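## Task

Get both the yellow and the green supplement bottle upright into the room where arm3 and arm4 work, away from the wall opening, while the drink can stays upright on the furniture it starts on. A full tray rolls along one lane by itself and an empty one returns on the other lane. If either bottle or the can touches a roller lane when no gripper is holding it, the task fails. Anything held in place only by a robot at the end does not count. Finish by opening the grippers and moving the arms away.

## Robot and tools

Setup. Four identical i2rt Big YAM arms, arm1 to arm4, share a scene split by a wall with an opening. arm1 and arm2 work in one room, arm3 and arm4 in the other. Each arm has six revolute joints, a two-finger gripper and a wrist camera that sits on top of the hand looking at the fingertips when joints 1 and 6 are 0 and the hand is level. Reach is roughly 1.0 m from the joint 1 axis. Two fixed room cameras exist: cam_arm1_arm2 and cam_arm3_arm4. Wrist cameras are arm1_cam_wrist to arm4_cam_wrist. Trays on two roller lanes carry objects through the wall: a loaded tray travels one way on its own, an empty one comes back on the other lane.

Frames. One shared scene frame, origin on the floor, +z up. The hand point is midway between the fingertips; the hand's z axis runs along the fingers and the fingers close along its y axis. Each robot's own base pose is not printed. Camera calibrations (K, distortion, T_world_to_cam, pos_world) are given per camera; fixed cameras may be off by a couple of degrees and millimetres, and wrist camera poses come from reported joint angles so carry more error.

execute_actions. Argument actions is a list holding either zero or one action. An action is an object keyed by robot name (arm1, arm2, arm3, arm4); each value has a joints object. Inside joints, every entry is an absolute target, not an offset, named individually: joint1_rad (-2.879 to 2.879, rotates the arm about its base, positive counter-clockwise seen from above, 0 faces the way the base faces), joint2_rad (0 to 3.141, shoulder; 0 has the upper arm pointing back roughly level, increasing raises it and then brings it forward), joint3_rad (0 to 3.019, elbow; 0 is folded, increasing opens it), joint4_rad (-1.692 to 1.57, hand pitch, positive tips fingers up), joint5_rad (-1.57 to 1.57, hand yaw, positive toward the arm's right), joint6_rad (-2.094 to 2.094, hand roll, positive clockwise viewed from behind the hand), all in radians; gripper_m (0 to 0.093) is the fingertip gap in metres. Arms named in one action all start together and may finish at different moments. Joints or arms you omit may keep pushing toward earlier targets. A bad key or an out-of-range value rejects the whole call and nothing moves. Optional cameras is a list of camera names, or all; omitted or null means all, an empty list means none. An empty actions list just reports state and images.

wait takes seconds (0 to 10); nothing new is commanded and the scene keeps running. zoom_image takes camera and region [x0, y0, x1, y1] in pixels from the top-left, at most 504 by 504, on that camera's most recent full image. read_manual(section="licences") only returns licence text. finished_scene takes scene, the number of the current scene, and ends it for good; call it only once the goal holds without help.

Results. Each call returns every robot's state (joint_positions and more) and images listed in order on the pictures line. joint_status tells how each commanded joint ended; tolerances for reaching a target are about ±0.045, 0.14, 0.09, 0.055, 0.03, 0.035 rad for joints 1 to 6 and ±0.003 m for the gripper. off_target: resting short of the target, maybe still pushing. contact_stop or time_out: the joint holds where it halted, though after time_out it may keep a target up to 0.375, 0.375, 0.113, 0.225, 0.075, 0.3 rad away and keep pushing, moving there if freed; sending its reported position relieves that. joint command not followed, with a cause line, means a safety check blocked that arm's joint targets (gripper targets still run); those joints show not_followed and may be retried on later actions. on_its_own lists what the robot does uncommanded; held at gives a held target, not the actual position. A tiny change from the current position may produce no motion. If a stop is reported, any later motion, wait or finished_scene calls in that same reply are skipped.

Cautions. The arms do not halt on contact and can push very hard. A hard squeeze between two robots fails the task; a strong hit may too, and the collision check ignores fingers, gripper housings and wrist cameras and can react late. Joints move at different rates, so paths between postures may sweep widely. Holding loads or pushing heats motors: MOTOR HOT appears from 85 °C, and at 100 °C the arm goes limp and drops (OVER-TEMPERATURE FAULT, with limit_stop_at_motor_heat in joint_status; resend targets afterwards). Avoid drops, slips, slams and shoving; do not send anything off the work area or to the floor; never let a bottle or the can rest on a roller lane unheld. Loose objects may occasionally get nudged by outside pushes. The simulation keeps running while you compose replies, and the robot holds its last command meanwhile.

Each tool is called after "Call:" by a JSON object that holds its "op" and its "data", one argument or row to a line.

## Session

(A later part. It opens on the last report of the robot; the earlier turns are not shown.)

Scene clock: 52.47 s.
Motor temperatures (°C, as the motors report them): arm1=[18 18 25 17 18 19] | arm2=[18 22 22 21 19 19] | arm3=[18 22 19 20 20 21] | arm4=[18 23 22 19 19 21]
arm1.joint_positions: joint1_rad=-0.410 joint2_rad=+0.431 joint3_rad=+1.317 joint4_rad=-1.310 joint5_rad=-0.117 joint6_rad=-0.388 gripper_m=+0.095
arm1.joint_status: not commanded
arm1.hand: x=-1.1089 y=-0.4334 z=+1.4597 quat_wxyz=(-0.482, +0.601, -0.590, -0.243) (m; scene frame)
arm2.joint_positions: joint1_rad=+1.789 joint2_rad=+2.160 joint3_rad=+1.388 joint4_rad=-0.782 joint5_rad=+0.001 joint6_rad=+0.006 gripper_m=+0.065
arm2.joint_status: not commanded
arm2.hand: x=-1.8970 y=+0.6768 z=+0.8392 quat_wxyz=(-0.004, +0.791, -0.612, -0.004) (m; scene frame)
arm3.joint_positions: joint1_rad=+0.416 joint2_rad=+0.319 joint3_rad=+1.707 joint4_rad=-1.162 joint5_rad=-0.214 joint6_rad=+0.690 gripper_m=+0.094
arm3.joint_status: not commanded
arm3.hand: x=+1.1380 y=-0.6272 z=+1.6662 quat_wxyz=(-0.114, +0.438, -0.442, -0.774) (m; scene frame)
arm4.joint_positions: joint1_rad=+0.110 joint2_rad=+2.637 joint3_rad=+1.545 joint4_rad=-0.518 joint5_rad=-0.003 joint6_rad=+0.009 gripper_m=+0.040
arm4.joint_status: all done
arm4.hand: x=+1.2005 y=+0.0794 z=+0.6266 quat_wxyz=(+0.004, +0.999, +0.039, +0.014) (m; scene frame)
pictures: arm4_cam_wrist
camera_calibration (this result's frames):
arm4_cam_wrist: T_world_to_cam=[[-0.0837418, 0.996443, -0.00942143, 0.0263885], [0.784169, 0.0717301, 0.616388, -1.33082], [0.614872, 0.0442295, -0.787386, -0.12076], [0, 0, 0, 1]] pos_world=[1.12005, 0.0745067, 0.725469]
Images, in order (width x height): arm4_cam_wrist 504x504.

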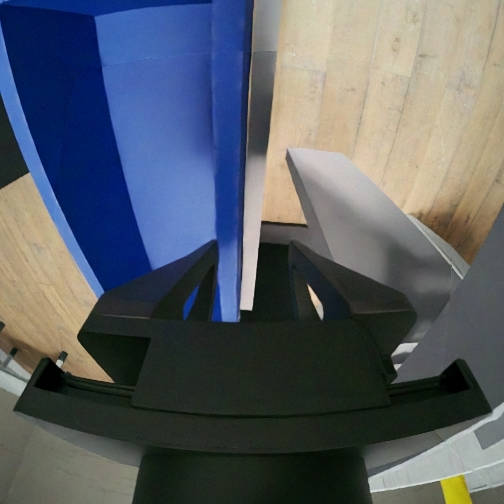

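Shift ~1.3 cm to -y and descend.

Call:
{"op": "execute_actions", "data": {
  "actions": [
    {"arm4":{"joints":{"joint1_rad":0.145}}}
  ],
  "cameras": []
}}

Call:
{"op": "execute_actions", "data": {
  "actions": [
    {"arm4":{"joints":{"joint2_rad":2.72,"joint3_rad":1.62,"joint4_rad":-0.45}}}
  ],
  "cameras": ["arm4_cam_wrist"]
}}

Call:
{"op": "execute_actions", "data": {
  "actions": [
    {"arm4":{"joints":{"gripper_m":0.0}}}
  ],
  "cameras": []
}}

Call:
{"op": "execute_actions", "data": {
  "actions": [
    {"arm4":{"joints":{"joint2_rad":2.15,"joint3_rad":1.6,"joint4_rad":-1.02}}}
  ],
  "cameras": ["arm4_cam_wrist","cam_arm3_arm4"]
}}

Scene clock: 53.77 s.
Motor temperatures (°C, as the motors report them): arm1=[18 18 26 17 18 19] | arm2=[18 22 22 21 19 19] | arm3=[18 22 19 20 20 21] | arm4=[18 23 22 19 19 21]
arm1.joint_positions: joint1_rad=-0.410 joint2_rad=+0.431 joint3_rad=+1.317 joint4_rad=-1.310 joint5_rad=-0.117 joint6_rad=-0.388 gripper_m=+0.095
arm1.joint_status: not commanded
arm1.hand: x=-1.1089 y=-0.4334 z=+1.4597 quat_wxyz=(-0.482, +0.601, -0.590, -0.243) (m; scene frame)
arm2.joint_positions: joint1_rad=+1.789 joint2_rad=+2.160 joint3_rad=+1.388 joint4_rad=-0.782 joint5_rad=+0.001 joint6_rad=+0.006 gripper_m=+0.065
arm2.joint_status: not commanded
arm2.hand: x=-1.8970 y=+0.6768 z=+0.8392 quat_wxyz=(-0.004, +0.791, -0.612, -0.004) (m; scene frame)
arm3.joint_positions: joint1_rad=+0.416 joint2_rad=+0.319 joint3_rad=+1.707 joint4_rad=-1.162 joint5_rad=-0.214 joint6_rad=+0.690 gripper_m=+0.094
arm3.joint_status: not commanded
arm3.hand: x=+1.1380 y=-0.6272 z=+1.6662 quat_wxyz=(-0.114, +0.438, -0.442, -0.774) (m; scene frame)
arm4.joint_positions: joint1_rad=+0.140 joint2_rad=+2.637 joint3_rad=+1.545 joint4_rad=-0.518 joint5_rad=-0.002 joint6_rad=+0.009 gripper_m=+0.040
arm4.joint_status: all done
arm4.hand: x=+1.2022 y=+0.0632 z=+0.6267 quat_wxyz=(+0.003, +0.998, +0.054, +0.014) (m; scene frame)
pictures: none
No camera images: the call's "cameras" was empty. Leave "cameras" out to get every camera's image.

Scene clock: 54.67 s.
Motor temperatures (°C, as the motors report them): arm1=[18 18 26 17 18 19] | arm2=[18 22 22 21 19 19] | arm3=[18 22 19 20 20 21] | arm4=[18 23 22 19 19 21]
arm1.joint_positions: joint1_rad=-0.410 joint2_rad=+0.431 joint3_rad=+1.317 joint4_rad=-1.310 joint5_rad=-0.117 joint6_rad=-0.388 gripper_m=+0.095
arm1.joint_status: not commanded
arm1.hand: x=-1.1089 y=-0.4334 z=+1.4597 quat_wxyz=(-0.482, +0.601, -0.590, -0.243) (m; scene frame)
arm2.joint_positions: joint1_rad=+1.789 joint2_rad=+2.160 joint3_rad=+1.388 joint4_rad=-0.782 joint5_rad=+0.001 joint6_rad=+0.006 gripper_m=+0.065
arm2.joint_status: not commanded
arm2.hand: x=-1.8970 y=+0.6768 z=+0.8392 quat_wxyz=(-0.004, +0.791, -0.612, -0.004) (m; scene frame)
arm3.joint_positions: joint1_rad=+0.416 joint2_rad=+0.319 joint3_rad=+1.707 joint4_rad=-1.162 joint5_rad=-0.214 joint6_rad=+0.690 gripper_m=+0.094
arm3.joint_status: not commanded
arm3.hand: x=+1.1380 y=-0.6272 z=+1.6662 quat_wxyz=(-0.114, +0.438, -0.442, -0.774) (m; scene frame)
arm4.joint_positions: joint1_rad=+0.140 joint2_rad=+2.714 joint3_rad=+1.606 joint4_rad=-0.455 joint5_rad=-0.002 joint6_rad=+0.009 gripper_m=+0.040
arm4.joint_status: all done
arm4.hand: x=+1.1872 y=+0.0613 z=+0.5957 quat_wxyz=(+0.004, +0.998, +0.054, -0.009) (m; scene frame)
pictures: arm4_cam_wrist
camera_calibration (this result's frames):
arm4_cam_wrist: T_world_to_cam=[[-0.113525, 0.993499, -0.00850061, 0.07805], [0.810169, 0.0975224, 0.578027, -1.30959], [0.575098, 0.0587339, -0.815973, -0.0727435], [0, 0, 0, 1]] pos_world=[1.11169, 0.0544446, 0.698287]
Images, in order (width x height): arm4_cam_wrist 504x504.

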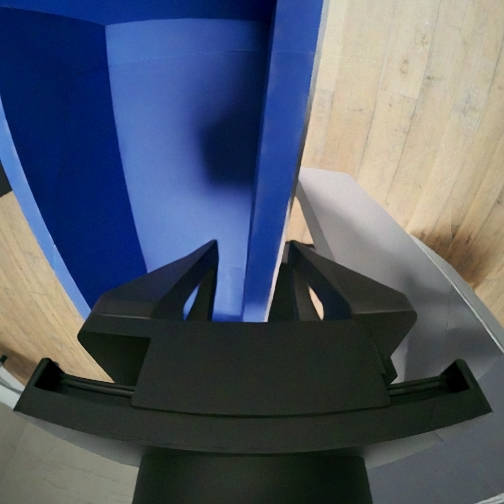

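Scene clock: 55.27 s.
Motor temperatures (°C, as the motors report them): arm1=[18 18 26 17 18 19] | arm2=[18 22 22 21 19 19] | arm3=[18 22 19 20 20 21] | arm4=[18 23 22 19 19 21]
arm1.joint_positions: joint1_rad=-0.410 joint2_rad=+0.431 joint3_rad=+1.317 joint4_rad=-1.310 joint5_rad=-0.117 joint6_rad=-0.388 gripper_m=+0.095
arm1.joint_status: not commanded
arm1.hand: x=-1.1089 y=-0.4334 z=+1.4597 quat_wxyz=(-0.482, +0.601, -0.590, -0.243) (m; scene frame)
arm2.joint_positions: joint1_rad=+1.789 joint2_rad=+2.160 joint3_rad=+1.388 joint4_rad=-0.782 joint5_rad=+0.001 joint6_rad=+0.006 gripper_m=+0.065
arm2.joint_status: not commanded
arm2.hand: x=-1.8970 y=+0.6768 z=+0.8392 quat_wxyz=(-0.004, +0.791, -0.612, -0.004) (m; scene frame)
arm3.joint_positions: joint1_rad=+0.416 joint2_rad=+0.319 joint3_rad=+1.707 joint4_rad=-1.162 joint5_rad=-0.214 joint6_rad=+0.690 gripper_m=+0.094
arm3.joint_status: not commanded
arm3.hand: x=+1.1380 y=-0.6272 z=+1.6662 quat_wxyz=(-0.114, +0.438, -0.442, -0.774) (m; scene frame)
arm4.joint_positions: joint1_rad=+0.142 joint2_rad=+2.714 joint3_rad=+1.611 joint4_rad=-0.448 joint5_rad=-0.007 joint6_rad=+0.031 gripper_m=+0.011
arm4.joint_status: gripper_m off_target (ended at +0.011, target +0.000)
arm4.hand: x=+1.1829 y=+0.0586 z=+0.5967 quat_wxyz=(+0.007, +0.999, +0.044, -0.015) (m; scene frame)
pictures: none
No camera images: the call's "cameras" was empty. Leave "cameras" out to get every camera's image.

Scene clock: 56.90 s.
Motor temperatures (°C, as the motors report them): arm1=[18 18 26 17 18 19] | arm2=[18 22 22 21 19 19] | arm3=[18 22 19 20 20 21] | arm4=[18 23 22 19 19 21]
arm1.joint_positions: joint1_rad=-0.410 joint2_rad=+0.431 joint3_rad=+1.317 joint4_rad=-1.310 joint5_rad=-0.117 joint6_rad=-0.388 gripper_m=+0.095
arm1.joint_status: not commanded
arm1.hand: x=-1.1089 y=-0.4334 z=+1.4597 quat_wxyz=(-0.482, +0.601, -0.590, -0.243) (m; scene frame)
arm2.joint_positions: joint1_rad=+1.789 joint2_rad=+2.160 joint3_rad=+1.388 joint4_rad=-0.782 joint5_rad=+0.001 joint6_rad=+0.006 gripper_m=+0.065
arm2.joint_status: not commanded
arm2.hand: x=-1.8970 y=+0.6768 z=+0.8392 quat_wxyz=(-0.004, +0.791, -0.612, -0.004) (m; scene frame)
arm3.joint_positions: joint1_rad=+0.416 joint2_rad=+0.319 joint3_rad=+1.707 joint4_rad=-1.162 joint5_rad=-0.214 joint6_rad=+0.690 gripper_m=+0.094
arm3.joint_status: not commanded
arm3.hand: x=+1.1380 y=-0.6272 z=+1.6662 quat_wxyz=(-0.114, +0.438, -0.442, -0.774) (m; scene frame)
arm4.joint_positions: joint1_rad=+0.142 joint2_rad=+2.165 joint3_rad=+1.587 joint4_rad=-1.013 joint5_rad=+0.002 joint6_rad=+0.013 gripper_m=+0.011
arm4.joint_status: all done
arm4.hand: x=+1.1529 y=+0.0583 z=+0.9100 quat_wxyz=(+0.001, +0.999, +0.054, +0.005) (m; scene frame)
pictures: arm4_cam_wrist, cam_arm3_arm4
camera_calibration (this result's frames):
arm4_cam_wrist: T_world_to_cam=[[-0.11234, 0.993663, -0.00375888, 0.0741377], [0.79406, 0.0920464, 0.60083, -1.46507], [0.597368, 0.0645124, -0.799368, 0.162464], [0, 0, 0, 1]] pos_world=[1.07463, 0.0507052, 1.0104]
Images, in order (width x height): arm4_cam_wrist 504x504, cam_arm3_arm4 672x504.

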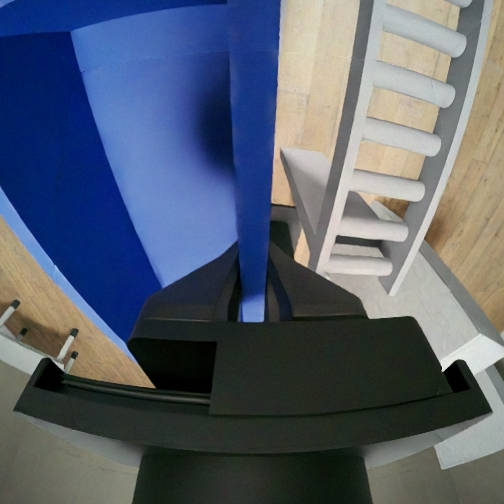

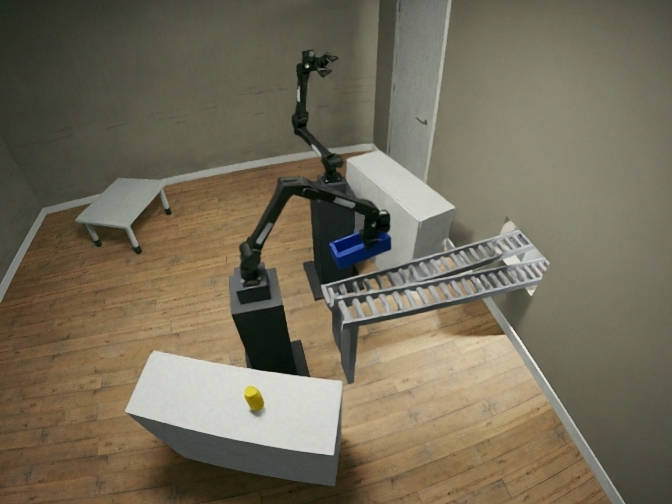

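Call:
{"op": "execute_actions", "data": {
  "actions": [
    {"arm4":{"joints":{"joint1_rad":-0.225,"joint3_rad":1.66,"joint4_rad":-1.08,"joint6_rad":-0.37}}}
  ],
  "cameras": ["arm4_cam_wrist","cam_arm3_arm4"]
}}

Scene clock: 58.83 s.
Motor temperatures (°C, as the motors report them): arm1=[18 18 26 17 18 19] | arm2=[18 22 22 21 19 19] | arm3=[18 22 19 20 20 21] | arm4=[18 23 22 19 19 21]
arm1.joint_positions: joint1_rad=-0.410 joint2_rad=+0.431 joint3_rad=+1.317 joint4_rad=-1.310 joint5_rad=-0.117 joint6_rad=-0.388 gripper_m=+0.095
arm1.joint_status: not commanded
arm1.hand: x=-1.1089 y=-0.4334 z=+1.4597 quat_wxyz=(-0.482, +0.601, -0.590, -0.243) (m; scene frame)
arm2.joint_positions: joint1_rad=+1.789 joint2_rad=+2.160 joint3_rad=+1.388 joint4_rad=-0.782 joint5_rad=+0.001 joint6_rad=+0.006 gripper_m=+0.065
arm2.joint_status: not commanded
arm2.hand: x=-1.8970 y=+0.6768 z=+0.8392 quat_wxyz=(-0.004, +0.791, -0.612, -0.004) (m; scene frame)
arm3.joint_positions: joint1_rad=+0.416 joint2_rad=+0.319 joint3_rad=+1.707 joint4_rad=-1.162 joint5_rad=-0.214 joint6_rad=+0.690 gripper_m=+0.094
arm3.joint_status: not commanded
arm3.hand: x=+1.1380 y=-0.6272 z=+1.6662 quat_wxyz=(-0.114, +0.438, -0.442, -0.774) (m; scene frame)
arm4.joint_positions: joint1_rad=-0.220 joint2_rad=+2.165 joint3_rad=+1.616 joint4_rad=-1.070 joint5_rad=+0.003 joint6_rad=-0.357 gripper_m=+0.011
arm4.joint_status: all done
arm4.hand: x=+1.1674 y=+0.2757 z=+0.9181 quat_wxyz=(+0.008, +0.998, +0.057, +0.018) (m; scene frame)
pictures: arm4_cam_wrist, cam_arm3_arm4
camera_calibration (this result's frames):
arm4_cam_wrist: T_world_to_cam=[[-0.119396, 0.992648, -0.0198824, -0.116945], [0.776665, 0.105855, 0.620956, -1.50349], [0.618495, 0.0586975, -0.783593, 0.108742], [0, 0, 0, 1]] pos_world=[1.08649, 0.268853, 1.01648]
Images, in order (width x height): arm4_cam_wrist 504x504, cam_arm3_arm4 672x504.

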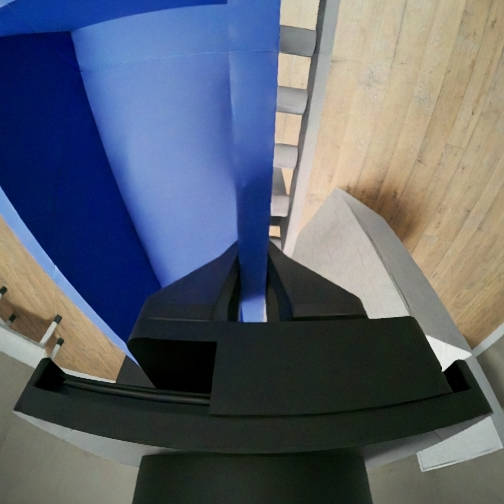

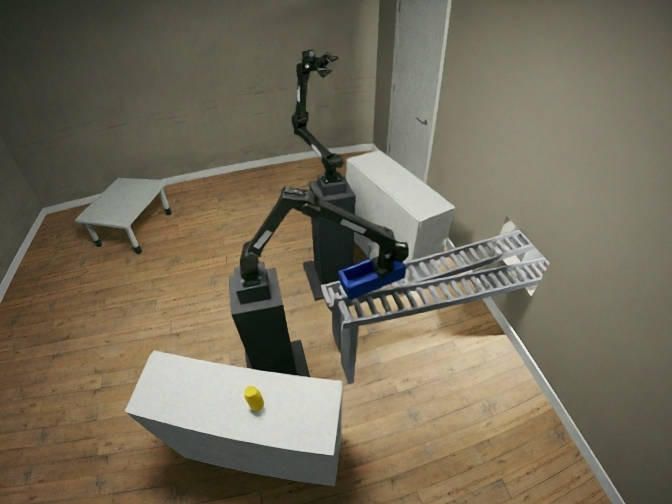

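Call:
{"op": "execute_actions", "data": {
  "actions": [
    {"arm4":{"joints":{"joint1_rad":-0.26,"joint2_rad":2.33,"joint3_rad":1.68,"joint4_rad":-0.9,"joint6_rad":-0.48}}}
  ],
  "cameras": ["arm4_cam_wrist","cam_arm3_arm4"]
}}

Scene clock: 60.53 s.
Motor temperatures (°C, as the motors report them): arm1=[18 18 26 17 18 19] | arm2=[18 22 22 21 19 19] | arm3=[18 22 19 20 20 21] | arm4=[18 23 22 19 19 21]
arm1.joint_positions: joint1_rad=-0.410 joint2_rad=+0.431 joint3_rad=+1.317 joint4_rad=-1.310 joint5_rad=-0.117 joint6_rad=-0.388 gripper_m=+0.095
arm1.joint_status: not commanded
arm1.hand: x=-1.1089 y=-0.4334 z=+1.4597 quat_wxyz=(-0.482, +0.601, -0.590, -0.243) (m; scene frame)
arm2.joint_positions: joint1_rad=+1.789 joint2_rad=+2.160 joint3_rad=+1.388 joint4_rad=-0.782 joint5_rad=+0.001 joint6_rad=+0.006 gripper_m=+0.065
arm2.joint_status: not commanded
arm2.hand: x=-1.8970 y=+0.6768 z=+0.8392 quat_wxyz=(-0.004, +0.791, -0.612, -0.004) (m; scene frame)
arm3.joint_positions: joint1_rad=+0.416 joint2_rad=+0.319 joint3_rad=+1.707 joint4_rad=-1.162 joint5_rad=-0.214 joint6_rad=+0.690 gripper_m=+0.094
arm3.joint_status: not commanded
arm3.hand: x=+1.1380 y=-0.6272 z=+1.6662 quat_wxyz=(-0.114, +0.438, -0.442, -0.774) (m; scene frame)
arm4.joint_positions: joint1_rad=-0.257 joint2_rad=+2.365 joint3_rad=+1.650 joint4_rad=-0.905 joint5_rad=+0.003 joint6_rad=-0.467 gripper_m=+0.011
arm4.joint_status: all done
arm4.hand: x=+1.1611 y=+0.3000 z=+0.8076 quat_wxyz=(+0.010, +0.995, +0.093, +0.018) (m; scene frame)
pictures: arm4_cam_wrist, cam_arm3_arm4
camera_calibration (this result's frames):
arm4_cam_wrist: T_world_to_cam=[[-0.190887, 0.981297, -0.0248648, -0.0535425], [0.766638, 0.164854, 0.620556, -1.43824], [0.613049, 0.0993935, -0.783768, 0.0188997], [0, 0, 0, 1]] pos_world=[1.0808, 0.287762, 0.905988]
Images, in order (width x height): arm4_cam_wrist 504x504, cam_arm3_arm4 672x504.

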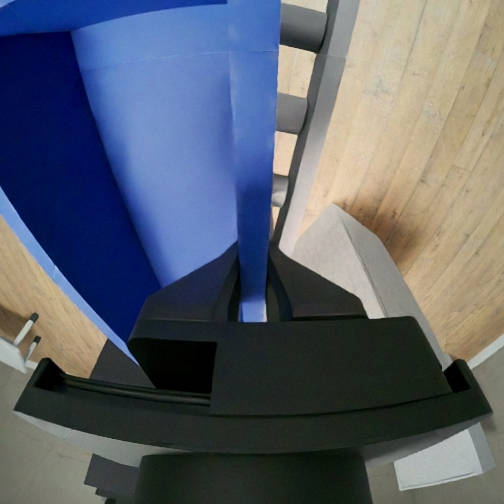

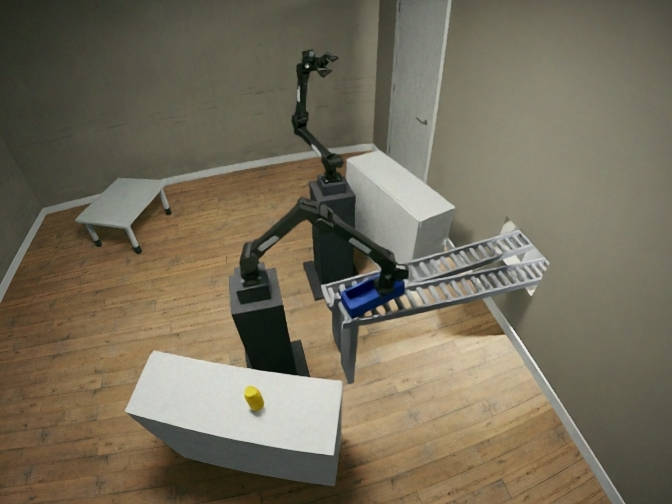

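Roll correction went wrong way; fix, and shift -y slightly.

Call:
{"op": "execute_actions", "data": {
  "actions": [
    {"arm4":{"joints":{"joint1_rad":-0.245,"joint6_rad":-0.3,"joint4_rad":-0.86,"joint2_rad":2.36}}}
  ],
  "cameras": ["arm4_cam_wrist","cam_arm3_arm4"]
}}

Scene clock: 61.90 s.
Motor temperatures (°C, as the motors report them): arm1=[18 18 26 17 18 19] | arm2=[18 22 22 21 19 19] | arm3=[18 22 19 20 20 21] | arm4=[18 24 22 19 19 21]
arm1.joint_positions: joint1_rad=-0.410 joint2_rad=+0.431 joint3_rad=+1.317 joint4_rad=-1.310 joint5_rad=-0.117 joint6_rad=-0.388 gripper_m=+0.095
arm1.joint_status: not commanded
arm1.hand: x=-1.1089 y=-0.4334 z=+1.4597 quat_wxyz=(-0.482, +0.601, -0.590, -0.243) (m; scene frame)
arm2.joint_positions: joint1_rad=+1.789 joint2_rad=+2.160 joint3_rad=+1.388 joint4_rad=-0.782 joint5_rad=+0.001 joint6_rad=+0.006 gripper_m=+0.065
arm2.joint_status: not commanded
arm2.hand: x=-1.8970 y=+0.6768 z=+0.8392 quat_wxyz=(-0.004, +0.791, -0.612, -0.004) (m; scene frame)
arm3.joint_positions: joint1_rad=+0.416 joint2_rad=+0.319 joint3_rad=+1.707 joint4_rad=-1.162 joint5_rad=-0.214 joint6_rad=+0.690 gripper_m=+0.094
arm3.joint_status: not commanded
arm3.hand: x=+1.1380 y=-0.6272 z=+1.6662 quat_wxyz=(-0.114, +0.438, -0.442, -0.774) (m; scene frame)
arm4.joint_positions: joint1_rad=-0.257 joint2_rad=+2.365 joint3_rad=+1.650 joint4_rad=-0.867 joint5_rad=+0.003 joint6_rad=-0.313 gripper_m=+0.011
arm4.joint_status: all done
arm4.hand: x=+1.1521 y=+0.3026 z=+0.8074 quat_wxyz=(+0.003, +1.000, +0.017, +0.001) (m; scene frame)
pictures: arm4_cam_wrist, cam_arm3_arm4
camera_calibration (this result's frames):
arm4_cam_wrist: T_world_to_cam=[[-0.0389558, 0.999213, -0.00743741, -0.25233], [0.803277, 0.0357422, 0.594532, -1.41375], [0.59433, 0.0171862, -0.804037, 0.0868031], [0, 0, 0, 1]] pos_world=[1.07422, 0.301171, 0.908439]
Images, in order (width x height): arm4_cam_wrist 504x504, cam_arm3_arm4 672x504.

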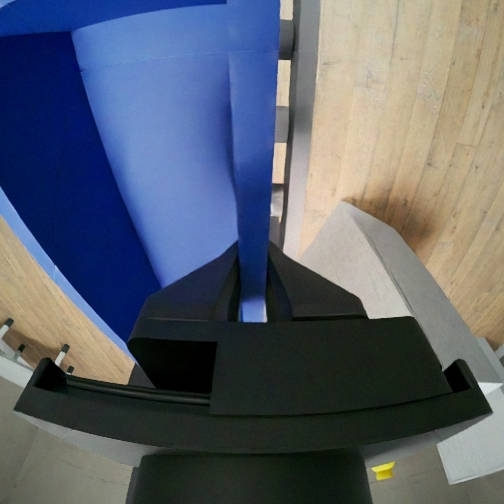

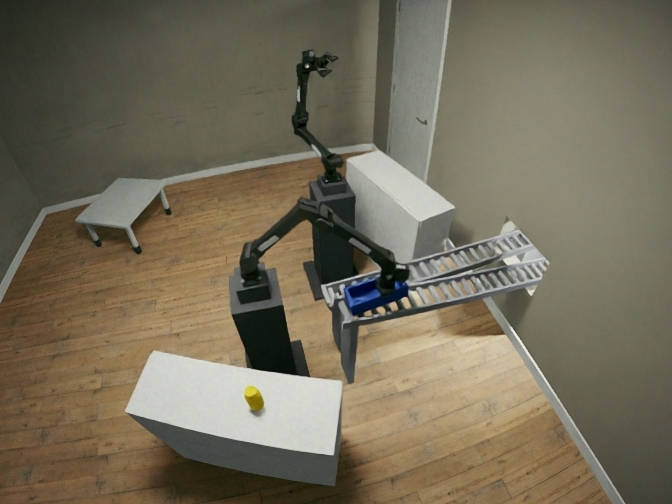

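Good; release and lift.

Call:
{"op": "execute_actions", "data": {
  "actions": [
    {"arm4":{"joints":{"gripper_m":0.035}}}
  ],
  "cameras": []
}}

Call:
{"op": "execute_actions", "data": {
  "actions": [
    {"arm4":{"joints":{"joint2_rad":2.0,"joint4_rad":-1.2}}}
  ],
  "cameras": ["cam_arm3_arm4"]
}}

Call:
{"op": "wait", "data": {
  "seconds": 9
}}

Scene clock: 62.93 s.
Motor temperatures (°C, as the motors report them): arm1=[18 18 26 17 18 19] | arm2=[18 22 22 21 19 19] | arm3=[18 22 19 20 20 21] | arm4=[18 24 22 19 19 21]
arm1.joint_positions: joint1_rad=-0.410 joint2_rad=+0.431 joint3_rad=+1.317 joint4_rad=-1.310 joint5_rad=-0.117 joint6_rad=-0.388 gripper_m=+0.095
arm1.joint_status: not commanded
arm1.hand: x=-1.1089 y=-0.4334 z=+1.4597 quat_wxyz=(-0.482, +0.601, -0.590, -0.243) (m; scene frame)
arm2.joint_positions: joint1_rad=+1.789 joint2_rad=+2.160 joint3_rad=+1.388 joint4_rad=-0.782 joint5_rad=+0.001 joint6_rad=+0.006 gripper_m=+0.065
arm2.joint_status: not commanded
arm2.hand: x=-1.8970 y=+0.6768 z=+0.8392 quat_wxyz=(-0.004, +0.791, -0.612, -0.004) (m; scene frame)
arm3.joint_positions: joint1_rad=+0.416 joint2_rad=+0.319 joint3_rad=+1.707 joint4_rad=-1.162 joint5_rad=-0.214 joint6_rad=+0.690 gripper_m=+0.094
arm3.joint_status: not commanded
arm3.hand: x=+1.1380 y=-0.6272 z=+1.6662 quat_wxyz=(-0.114, +0.438, -0.442, -0.774) (m; scene frame)
arm4.joint_positions: joint1_rad=-0.257 joint2_rad=+2.365 joint3_rad=+1.650 joint4_rad=-0.867 joint5_rad=+0.003 joint6_rad=-0.313 gripper_m=+0.035
arm4.joint_status: all done
arm4.hand: x=+1.1520 y=+0.3025 z=+0.8074 quat_wxyz=(+0.003, +1.000, +0.016, +0.001) (m; scene frame)
pictures: none
No camera images: the call's "cameras" was empty. Leave "cameras" out to get every camera's image.

Scene clock: 64.33 s.
Motor temperatures (°C, as the motors report them): arm1=[18 18 26 17 18 19] | arm2=[18 22 23 21 19 19] | arm3=[18 22 19 20 20 21] | arm4=[18 24 23 19 19 21]
arm1.joint_positions: joint1_rad=-0.410 joint2_rad=+0.431 joint3_rad=+1.317 joint4_rad=-1.310 joint5_rad=-0.117 joint6_rad=-0.388 gripper_m=+0.095
arm1.joint_status: not commanded
arm1.hand: x=-1.1089 y=-0.4334 z=+1.4597 quat_wxyz=(-0.482, +0.601, -0.590, -0.243) (m; scene frame)
arm2.joint_positions: joint1_rad=+1.789 joint2_rad=+2.160 joint3_rad=+1.388 joint4_rad=-0.782 joint5_rad=+0.001 joint6_rad=+0.006 gripper_m=+0.065
arm2.joint_status: not commanded
arm2.hand: x=-1.8970 y=+0.6768 z=+0.8392 quat_wxyz=(-0.004, +0.791, -0.612, -0.004) (m; scene frame)
arm3.joint_positions: joint1_rad=+0.416 joint2_rad=+0.319 joint3_rad=+1.707 joint4_rad=-1.162 joint5_rad=-0.214 joint6_rad=+0.690 gripper_m=+0.094
arm3.joint_status: not commanded
arm3.hand: x=+1.1380 y=-0.6272 z=+1.6662 quat_wxyz=(-0.114, +0.438, -0.442, -0.774) (m; scene frame)
arm4.joint_positions: joint1_rad=-0.257 joint2_rad=+1.997 joint3_rad=+1.667 joint4_rad=-1.193 joint5_rad=+0.003 joint6_rad=-0.313 gripper_m=+0.035
arm4.joint_status: all done
arm4.hand: x=+1.1660 y=+0.3007 z=+1.0342 quat_wxyz=(-0.005, +0.999, +0.016, -0.028) (m; scene frame)
pictures: cam_arm3_arm4
Images, in order (width x height): cam_arm3_arm4 672x504.

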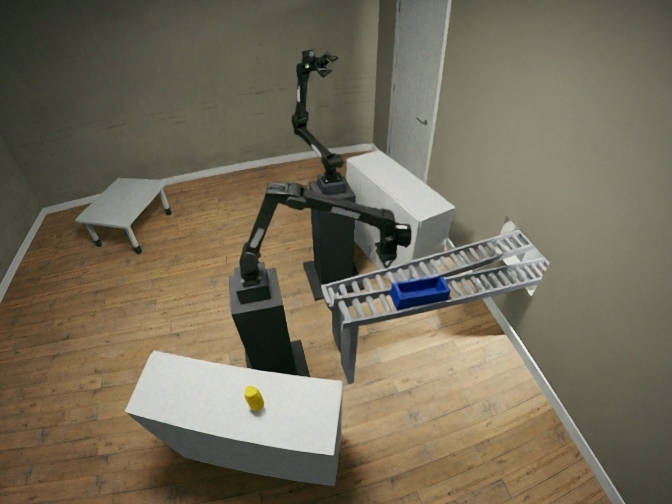

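Scene clock: 73.33 s.
Motor temperatures (°C, as the motors report them): arm1=[18 18 26 17 18 19] | arm2=[18 22 23 21 19 19] | arm3=[18 22 19 20 20 22] | arm4=[18 24 23 19 19 21]
arm1.joint_positions: joint1_rad=-0.410 joint2_rad=+0.431 joint3_rad=+1.317 joint4_rad=-1.310 joint5_rad=-0.117 joint6_rad=-0.388 gripper_m=+0.095
arm1.joint_status: not commanded
arm1.hand: x=-1.1089 y=-0.4334 z=+1.4597 quat_wxyz=(-0.482, +0.601, -0.590, -0.243) (m; scene frame)
arm2.joint_positions: joint1_rad=+1.789 joint2_rad=+2.160 joint3_rad=+1.388 joint4_rad=-0.782 joint5_rad=+0.001 joint6_rad=+0.006 gripper_m=+0.065
arm2.joint_status: not commanded
arm2.hand: x=-1.8970 y=+0.6768 z=+0.8392 quat_wxyz=(-0.004, +0.791, -0.612, -0.004) (m; scene frame)
arm3.joint_positions: joint1_rad=+0.416 joint2_rad=+0.319 joint3_rad=+1.707 joint4_rad=-1.162 joint5_rad=-0.214 joint6_rad=+0.690 gripper_m=+0.094
arm3.joint_status: not commanded
arm3.hand: x=+1.1380 y=-0.6272 z=+1.6662 quat_wxyz=(-0.114, +0.438, -0.442, -0.774) (m; scene frame)
arm4.joint_positions: joint1_rad=-0.257 joint2_rad=+1.997 joint3_rad=+1.667 joint4_rad=-1.193 joint5_rad=+0.003 joint6_rad=-0.313 gripper_m=+0.035
arm4.joint_status: all done
arm4.hand: x=+1.1660 y=+0.3007 z=+1.0342 quat_wxyz=(-0.005, +0.999, +0.016, -0.028) (m; scene frame)
wait: 9.00 s; at rest by 0.27 s
pictures: arm1_cam_wrist, arm2_cam_wrist, arm3_cam_wrist, arm4_cam_wrist, cam_arm1_arm2, cam_arm3_arm4
camera_calibration (this result's frames):
arm2_cam_wrist: T_world_to_cam=[[0.970171, 0.242408, -0.00243829, 1.67961], [0.198156, -0.787191, 0.584008, 0.417087], [0.139649, -0.56707, -0.811745, 1.45523], [0, 0, 0, 1]] pos_world=[-1.91538, 0.746393, 0.941787]
arm4_cam_wrist: T_world_to_cam=[[-0.0375741, 0.999238, 0.0105436, -0.268429], [0.835661, 0.025634, 0.548647, -1.54697], [0.547959, 0.0294258, -0.835988, 0.344343], [0, 0, 0, 1]] pos_world=[1.09397, 0.297746, 1.13944]
Images, in order (width x height): arm1_cam_wrist 504x504, arm2_cam_wrist 504x504, arm3_cam_wrist 504x504, arm4_cam_wrist 504x504, cam_arm1_arm2 672x504, cam_arm3_arm4 672x504.

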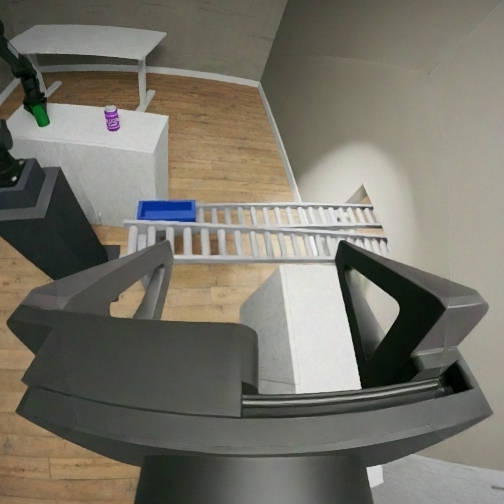

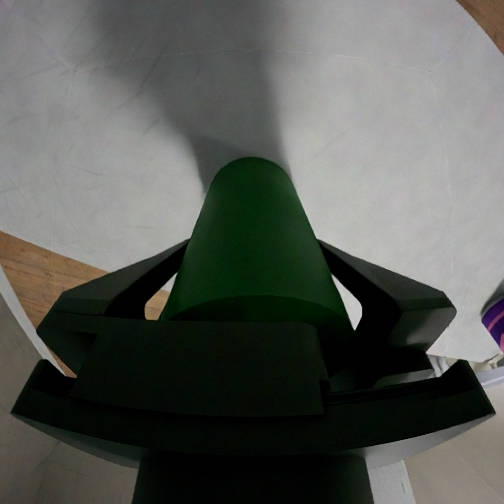

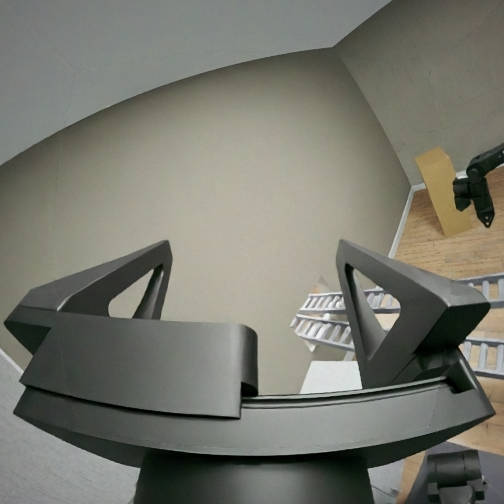

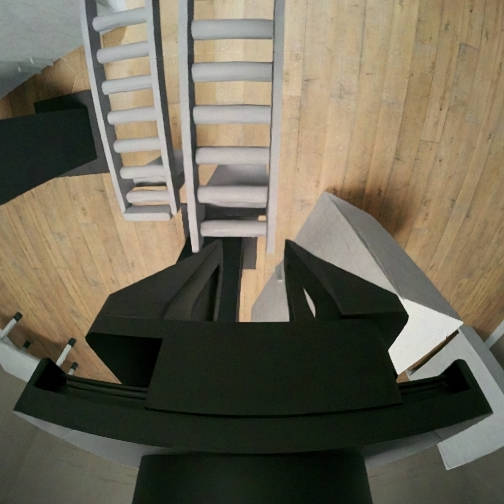

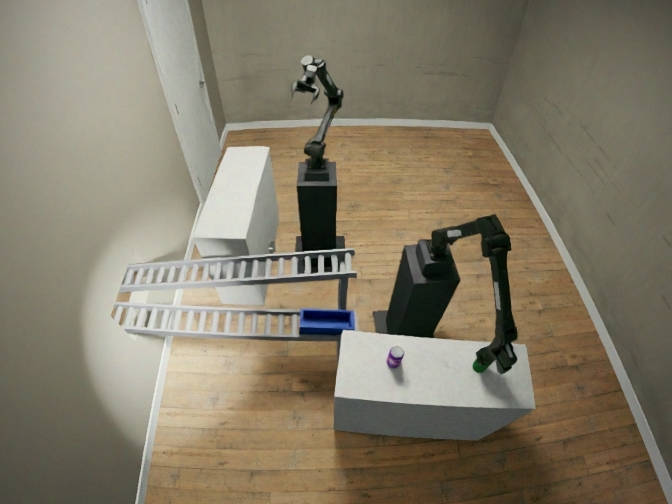

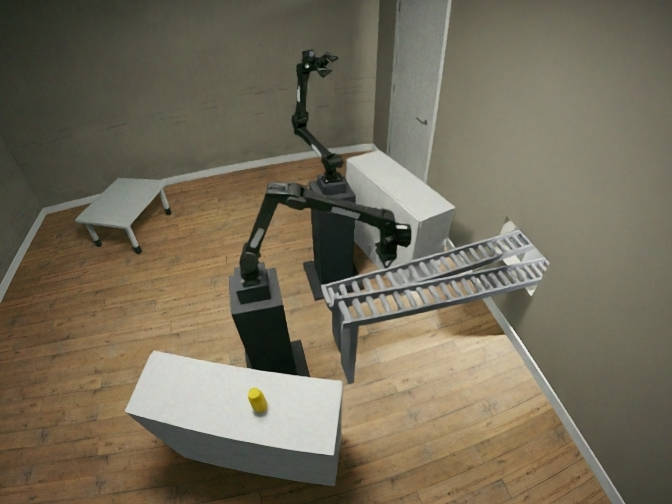

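Call:
{"op": "execute_actions", "data": {
  "actions": [
    {"arm2":{"joints":{"gripper_m":0.09}}}
  ],
  "cameras": []
}}

Call:
{"op": "execute_actions", "data": {
  "actions": [
    {"arm2":{"joints":{"joint2_rad":1.75,"joint4_rad":-1.2}},"arm4":{"joints":{"joint1_rad":0.26,"joint6_rad":0,"gripper_m":0.085,"joint2_rad":1.7,"joint3_rad":1.3,"joint4_rad":-1.15}}}
  ],
  "cameras": []
}}

Call:
{"op": "execute_actions", "data": {
  "actions": [
    {"arm2":{"joints":{"joint1_rad":0.11,"gripper_m":0.04}}}
  ],
  "cameras": []
}}

Call:
{"op": "execute_actions", "data": {
  "actions": [
    {"arm2":{"joints":{"joint2_rad":2.57,"joint3_rad":1.57,"joint4_rad":-0.55}}}
  ],
  "cameras": ["arm2_cam_wrist"]
}}

Scene clock: 75.17 s.
Motor temperatures (°C, as the motors report them): arm1=[18 18 26 17 18 19] | arm2=[18 22 23 21 19 19] | arm3=[18 22 19 20 20 22] | arm4=[18 24 23 19 19 21]
arm1.joint_positions: joint1_rad=-0.410 joint2_rad=+0.431 joint3_rad=+1.317 joint4_rad=-1.310 joint5_rad=-0.117 joint6_rad=-0.388 gripper_m=+0.095
arm1.joint_status: not commanded
arm1.hand: x=-1.1089 y=-0.4334 z=+1.4597 quat_wxyz=(-0.482, +0.601, -0.590, -0.243) (m; scene frame)
arm2.joint_positions: joint1_rad=+1.789 joint2_rad=+2.160 joint3_rad=+1.388 joint4_rad=-0.782 joint5_rad=+0.001 joint6_rad=+0.006 gripper_m=+0.090
arm2.joint_status: all done
arm2.hand: x=-1.8970 y=+0.6768 z=+0.8392 quat_wxyz=(-0.004, +0.791, -0.612, -0.004) (m; scene frame)
arm3.joint_positions: joint1_rad=+0.416 joint2_rad=+0.319 joint3_rad=+1.707 joint4_rad=-1.162 joint5_rad=-0.214 joint6_rad=+0.690 gripper_m=+0.094
arm3.joint_status: not commanded
arm3.hand: x=+1.1380 y=-0.6272 z=+1.6662 quat_wxyz=(-0.114, +0.438, -0.442, -0.774) (m; scene frame)
arm4.joint_positions: joint1_rad=-0.257 joint2_rad=+1.997 joint3_rad=+1.667 joint4_rad=-1.193 joint5_rad=+0.003 joint6_rad=-0.313 gripper_m=+0.035
arm4.joint_status: not commanded
arm4.hand: x=+1.1660 y=+0.3007 z=+1.0342 quat_wxyz=(-0.005, +0.999, +0.016, -0.028) (m; scene frame)
pictures: none
No camera images: the call's "cameras" was empty. Leave "cameras" out to get every camera's image.

Scene clock: 76.63 s.
Motor temperatures (°C, as the motors report them): arm1=[18 18 26 17 18 19] | arm2=[18 22 23 21 19 19] | arm3=[18 22 19 20 20 22] | arm4=[18 24 23 19 19 21]
arm1.joint_positions: joint1_rad=-0.410 joint2_rad=+0.431 joint3_rad=+1.317 joint4_rad=-1.310 joint5_rad=-0.117 joint6_rad=-0.388 gripper_m=+0.095
arm1.joint_status: not commanded
arm1.hand: x=-1.1089 y=-0.4334 z=+1.4597 quat_wxyz=(-0.482, +0.601, -0.590, -0.243) (m; scene frame)
arm2.joint_positions: joint1_rad=+1.789 joint2_rad=+1.748 joint3_rad=+1.388 joint4_rad=-1.188 joint5_rad=+0.001 joint6_rad=+0.006 gripper_m=+0.090
arm2.joint_status: all done
arm2.hand: x=-1.8851 y=+0.6314 z=+1.0550 quat_wxyz=(-0.006, +0.791, -0.612, -0.007) (m; scene frame)
arm3.joint_positions: joint1_rad=+0.416 joint2_rad=+0.319 joint3_rad=+1.707 joint4_rad=-1.162 joint5_rad=-0.214 joint6_rad=+0.690 gripper_m=+0.094
arm3.joint_status: not commanded
arm3.hand: x=+1.1380 y=-0.6272 z=+1.6662 quat_wxyz=(-0.114, +0.438, -0.442, -0.774) (m; scene frame)
arm4.joint_positions: joint1_rad=+0.270 joint2_rad=+1.691 joint3_rad=+1.299 joint4_rad=-1.154 joint5_rad=-0.002 joint6_rad=-0.013 gripper_m=+0.085
arm4.joint_status: all done
arm4.hand: x=+1.2767 y=+0.0096 z=+1.0637 quat_wxyz=(+0.005, +0.991, +0.130, -0.018) (m; scene frame)
pictures: none
No camera images: the call's "cameras" was empty. Leave "cameras" out to get every camera's image.

Scene clock: 78.60 s.
Motor temperatures (°C, as the motors report them): arm1=[18 18 26 17 18 19] | arm2=[18 22 23 21 19 19] | arm3=[18 22 19 20 20 22] | arm4=[18 24 23 19 19 21]
arm1.joint_positions: joint1_rad=-0.410 joint2_rad=+0.431 joint3_rad=+1.317 joint4_rad=-1.310 joint5_rad=-0.117 joint6_rad=-0.388 gripper_m=+0.095
arm1.joint_status: not commanded
arm1.hand: x=-1.1089 y=-0.4334 z=+1.4597 quat_wxyz=(-0.482, +0.601, -0.590, -0.243) (m; scene frame)
arm2.joint_positions: joint1_rad=+0.102 joint2_rad=+1.748 joint3_rad=+1.388 joint4_rad=-1.188 joint5_rad=+0.001 joint6_rad=+0.006 gripper_m=+0.040
arm2.joint_status: all done
arm2.hand: x=-1.2391 y=+0.2046 z=+1.0575 quat_wxyz=(-0.012, +0.070, -0.998, +0.001) (m; scene frame)
arm3.joint_positions: joint1_rad=+0.416 joint2_rad=+0.319 joint3_rad=+1.707 joint4_rad=-1.162 joint5_rad=-0.214 joint6_rad=+0.690 gripper_m=+0.094
arm3.joint_status: not commanded
arm3.hand: x=+1.1380 y=-0.6272 z=+1.6662 quat_wxyz=(-0.114, +0.438, -0.442, -0.774) (m; scene frame)
arm4.joint_positions: joint1_rad=+0.270 joint2_rad=+1.691 joint3_rad=+1.299 joint4_rad=-1.154 joint5_rad=-0.002 joint6_rad=-0.013 gripper_m=+0.085
arm4.joint_status: not commanded
arm4.hand: x=+1.2767 y=+0.0096 z=+1.0637 quat_wxyz=(+0.005, +0.991, +0.130, -0.018) (m; scene frame)
pictures: none
No camera images: the call's "cameras" was empty. Leave "cameras" out to get every camera's image.

Scene clock: 80.27 s.
Motor temperatures (°C, as the motors report them): arm1=[18 18 26 17 18 19] | arm2=[18 22 23 21 19 19] | arm3=[18 22 19 20 20 22] | arm4=[18 23 23 19 19 21]
arm1.joint_positions: joint1_rad=-0.410 joint2_rad=+0.431 joint3_rad=+1.317 joint4_rad=-1.310 joint5_rad=-0.117 joint6_rad=-0.388 gripper_m=+0.095
arm1.joint_status: not commanded
arm1.hand: x=-1.1089 y=-0.4334 z=+1.4597 quat_wxyz=(-0.482, +0.601, -0.590, -0.243) (m; scene frame)
arm2.joint_positions: joint1_rad=+0.102 joint2_rad=+2.587 joint3_rad=+1.552 joint4_rad=-0.562 joint5_rad=+0.001 joint6_rad=+0.006 gripper_m=+0.040
arm2.joint_status: all done
arm2.hand: x=-1.1895 y=+0.2103 z=+0.6446 quat_wxyz=(+0.013, +0.069, -0.997, +0.003) (m; scene frame)
arm3.joint_positions: joint1_rad=+0.416 joint2_rad=+0.319 joint3_rad=+1.707 joint4_rad=-1.162 joint5_rad=-0.214 joint6_rad=+0.690 gripper_m=+0.094
arm3.joint_status: not commanded
arm3.hand: x=+1.1380 y=-0.6272 z=+1.6662 quat_wxyz=(-0.114, +0.438, -0.442, -0.774) (m; scene frame)
arm4.joint_positions: joint1_rad=+0.270 joint2_rad=+1.691 joint3_rad=+1.299 joint4_rad=-1.154 joint5_rad=-0.002 joint6_rad=-0.013 gripper_m=+0.085
arm4.joint_status: not commanded
arm4.hand: x=+1.2767 y=+0.0096 z=+1.0637 quat_wxyz=(+0.005, +0.991, +0.130, -0.018) (m; scene frame)
pictures: arm2_cam_wrist
camera_calibration (this result's frames):
arm2_cam_wrist: T_world_to_cam=[[0.128672, -0.991687, 0.000985885, 0.362212], [-0.78281, -0.10096, 0.614017, -1.30716], [-0.608813, -0.0797787, -0.789293, -0.0733683], [0, 0, 0, 1]] pos_world=[-1.11453, 0.221377, 0.744349]
Images, in order (width x height): arm2_cam_wrist 504x504.

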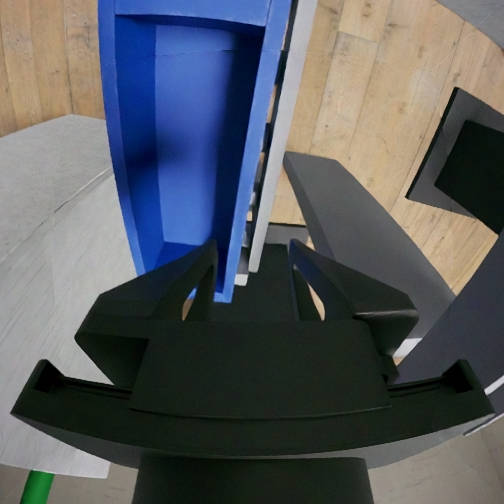

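Call:
{"op": "execute_actions", "data": {
  "actions": [
    {"arm2":{"joints":{"joint1_rad":0.135,"joint6_rad":0.15,"joint2_rad":2.78,"joint3_rad":1.72,"joint4_rad":-0.48}}}
  ],
  "cameras": ["arm2_cam_wrist"]
}}

Scene clock: 81.90 s.
Motor temperatures (°C, as the motors report them): arm1=[18 18 26 17 18 19] | arm2=[18 22 23 21 19 19] | arm3=[18 22 19 20 20 22] | arm4=[18 23 23 19 19 21]
arm1.joint_positions: joint1_rad=-0.410 joint2_rad=+0.431 joint3_rad=+1.317 joint4_rad=-1.310 joint5_rad=-0.117 joint6_rad=-0.388 gripper_m=+0.095
arm1.joint_status: not commanded
arm1.hand: x=-1.1089 y=-0.4334 z=+1.4597 quat_wxyz=(-0.482, +0.601, -0.590, -0.243) (m; scene frame)
arm2.joint_positions: joint1_rad=+0.135 joint2_rad=+2.776 joint3_rad=+1.710 joint4_rad=-0.485 joint5_rad=+0.004 joint6_rad=+0.141 gripper_m=+0.040
arm2.joint_status: all done
arm2.hand: x=-1.1714 y=+0.2316 z=+0.5689 quat_wxyz=(-0.011, +0.018, -1.000, +0.002) (m; scene frame)
arm3.joint_positions: joint1_rad=+0.416 joint2_rad=+0.319 joint3_rad=+1.707 joint4_rad=-1.162 joint5_rad=-0.214 joint6_rad=+0.690 gripper_m=+0.094
arm3.joint_status: not commanded
arm3.hand: x=+1.1380 y=-0.6272 z=+1.6662 quat_wxyz=(-0.114, +0.438, -0.442, -0.774) (m; scene frame)
arm4.joint_positions: joint1_rad=+0.270 joint2_rad=+1.691 joint3_rad=+1.299 joint4_rad=-1.154 joint5_rad=-0.002 joint6_rad=-0.013 gripper_m=+0.085
arm4.joint_status: not commanded
arm4.hand: x=+1.2767 y=+0.0096 z=+1.0637 quat_wxyz=(+0.005, +0.991, +0.130, -0.018) (m; scene frame)
pictures: arm2_cam_wrist
camera_calibration (this result's frames):
arm2_cam_wrist: T_world_to_cam=[[0.0268868, -0.999638, 0.000878852, 0.26375], [-0.816939, -0.0214661, 0.576325, -1.28131], [-0.576097, -0.0162135, -0.81722, -0.0809205], [0, 0, 0, 1]] pos_world=[-1.10046, 0.234838, 0.672088]
Images, in order (width x height): arm2_cam_wrist 504x504.

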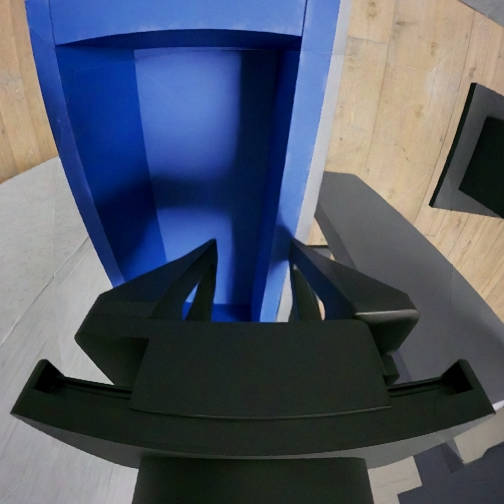

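Call:
{"op": "execute_actions", "data": {
  "actions": [
    {"arm2":{"joints":{"joint2_rad":2.72,"joint4_rad":-0.55,"gripper_m":0.05}}}
  ],
  "cameras": []
}}

Call:
{"op": "execute_actions", "data": {
  "actions": [
    {"arm2":{"joints":{"joint1_rad":0.105}}}
  ],
  "cameras": []
}}

Call:
{"op": "execute_actions", "data": {
  "actions": [
    {"arm2":{"joints":{"joint2_rad":2.81,"joint4_rad":-0.46}}}
  ],
  "cameras": ["arm2_cam_wrist"]
}}

Scene clock: 83.13 s.
Motor temperatures (°C, as the motors report them): arm1=[18 18 26 17 18 19] | arm2=[18 22 23 21 19 19] | arm3=[18 22 19 20 20 22] | arm4=[18 23 23 19 19 21]
arm1.joint_positions: joint1_rad=-0.410 joint2_rad=+0.431 joint3_rad=+1.317 joint4_rad=-1.310 joint5_rad=-0.117 joint6_rad=-0.388 gripper_m=+0.095
arm1.joint_status: not commanded
arm1.hand: x=-1.1089 y=-0.4334 z=+1.4597 quat_wxyz=(-0.482, +0.601, -0.590, -0.243) (m; scene frame)
arm2.joint_positions: joint1_rad=+0.135 joint2_rad=+2.739 joint3_rad=+1.710 joint4_rad=-0.538 joint5_rad=+0.004 joint6_rad=+0.141 gripper_m=+0.050
arm2.joint_status: all done
arm2.hand: x=-1.1659 y=+0.2327 z=+0.5900 quat_wxyz=(-0.003, +0.018, -1.000, +0.003) (m; scene frame)
arm3.joint_positions: joint1_rad=+0.416 joint2_rad=+0.319 joint3_rad=+1.707 joint4_rad=-1.162 joint5_rad=-0.214 joint6_rad=+0.690 gripper_m=+0.094
arm3.joint_status: not commanded
arm3.hand: x=+1.1380 y=-0.6272 z=+1.6662 quat_wxyz=(-0.114, +0.438, -0.442, -0.774) (m; scene frame)
arm4.joint_positions: joint1_rad=+0.270 joint2_rad=+1.691 joint3_rad=+1.299 joint4_rad=-1.154 joint5_rad=-0.002 joint6_rad=-0.013 gripper_m=+0.085
arm4.joint_status: not commanded
arm4.hand: x=+1.2767 y=+0.0096 z=+1.0637 quat_wxyz=(+0.005, +0.991, +0.130, -0.018) (m; scene frame)
pictures: none
No camera images: the call's "cameras" was empty. Leave "cameras" out to get every camera's image.

Scene clock: 83.87 s.
Motor temperatures (°C, as the motors report them): arm1=[18 18 26 17 18 19] | arm2=[18 22 23 21 19 19] | arm3=[18 22 19 20 20 22] | arm4=[18 23 23 19 19 21]
arm1.joint_positions: joint1_rad=-0.410 joint2_rad=+0.431 joint3_rad=+1.317 joint4_rad=-1.310 joint5_rad=-0.117 joint6_rad=-0.388 gripper_m=+0.095
arm1.joint_status: not commanded
arm1.hand: x=-1.1089 y=-0.4334 z=+1.4597 quat_wxyz=(-0.482, +0.601, -0.590, -0.243) (m; scene frame)
arm2.joint_positions: joint1_rad=+0.106 joint2_rad=+2.739 joint3_rad=+1.710 joint4_rad=-0.538 joint5_rad=+0.004 joint6_rad=+0.141 gripper_m=+0.050
arm2.joint_status: all done
arm2.hand: x=-1.1631 y=+0.2155 z=+0.5901 quat_wxyz=(-0.003, +0.004, -1.000, +0.003) (m; scene frame)
arm3.joint_positions: joint1_rad=+0.416 joint2_rad=+0.319 joint3_rad=+1.707 joint4_rad=-1.162 joint5_rad=-0.214 joint6_rad=+0.690 gripper_m=+0.094
arm3.joint_status: not commanded
arm3.hand: x=+1.1380 y=-0.6272 z=+1.6662 quat_wxyz=(-0.114, +0.438, -0.442, -0.774) (m; scene frame)
arm4.joint_positions: joint1_rad=+0.270 joint2_rad=+1.691 joint3_rad=+1.299 joint4_rad=-1.154 joint5_rad=-0.002 joint6_rad=-0.013 gripper_m=+0.085
arm4.joint_status: not commanded
arm4.hand: x=+1.2767 y=+0.0096 z=+1.0637 quat_wxyz=(+0.005, +0.991, +0.130, -0.018) (m; scene frame)
pictures: none
No camera images: the call's "cameras" was empty. Leave "cameras" out to get every camera's image.

Scene clock: 84.90 s.
Motor temperatures (°C, as the motors report them): arm1=[18 18 26 17 18 19] | arm2=[18 22 23 21 19 19] | arm3=[18 22 19 20 20 22] | arm4=[18 23 23 19 19 21]
arm1.joint_positions: joint1_rad=-0.410 joint2_rad=+0.431 joint3_rad=+1.317 joint4_rad=-1.310 joint5_rad=-0.117 joint6_rad=-0.388 gripper_m=+0.095
arm1.joint_status: not commanded
arm1.hand: x=-1.1089 y=-0.4334 z=+1.4597 quat_wxyz=(-0.482, +0.601, -0.590, -0.243) (m; scene frame)
arm2.joint_positions: joint1_rad=+0.106 joint2_rad=+2.812 joint3_rad=+1.710 joint4_rad=-0.472 joint5_rad=+0.004 joint6_rad=+0.141 gripper_m=+0.050
arm2.joint_status: all done
arm2.hand: x=-1.1838 y=+0.2123 z=+0.5491 quat_wxyz=(+0.001, +0.004, -1.000, +0.004) (m; scene frame)
arm3.joint_positions: joint1_rad=+0.416 joint2_rad=+0.319 joint3_rad=+1.707 joint4_rad=-1.162 joint5_rad=-0.214 joint6_rad=+0.690 gripper_m=+0.094
arm3.joint_status: not commanded
arm3.hand: x=+1.1380 y=-0.6272 z=+1.6662 quat_wxyz=(-0.114, +0.438, -0.442, -0.774) (m; scene frame)
arm4.joint_positions: joint1_rad=+0.270 joint2_rad=+1.691 joint3_rad=+1.299 joint4_rad=-1.154 joint5_rad=-0.002 joint6_rad=-0.013 gripper_m=+0.085
arm4.joint_status: not commanded
arm4.hand: x=+1.2767 y=+0.0096 z=+1.0637 quat_wxyz=(+0.005, +0.991, +0.130, -0.018) (m; scene frame)
pictures: arm2_cam_wrist
camera_calibration (this result's frames):
arm2_cam_wrist: T_world_to_cam=[[-0.00288925, -0.999988, 0.00394963, 0.207896], [-0.803763, 0.00467209, 0.594931, -1.28065], [-0.594943, -0.00145566, -0.803767, -0.13739], [0, 0, 0, 1]] pos_world=[-1.11047, 0.213677, 0.650645]
Images, in order (width x height): arm2_cam_wrist 504x504.

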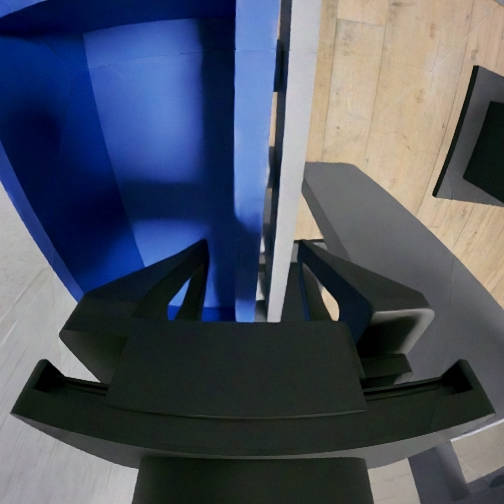

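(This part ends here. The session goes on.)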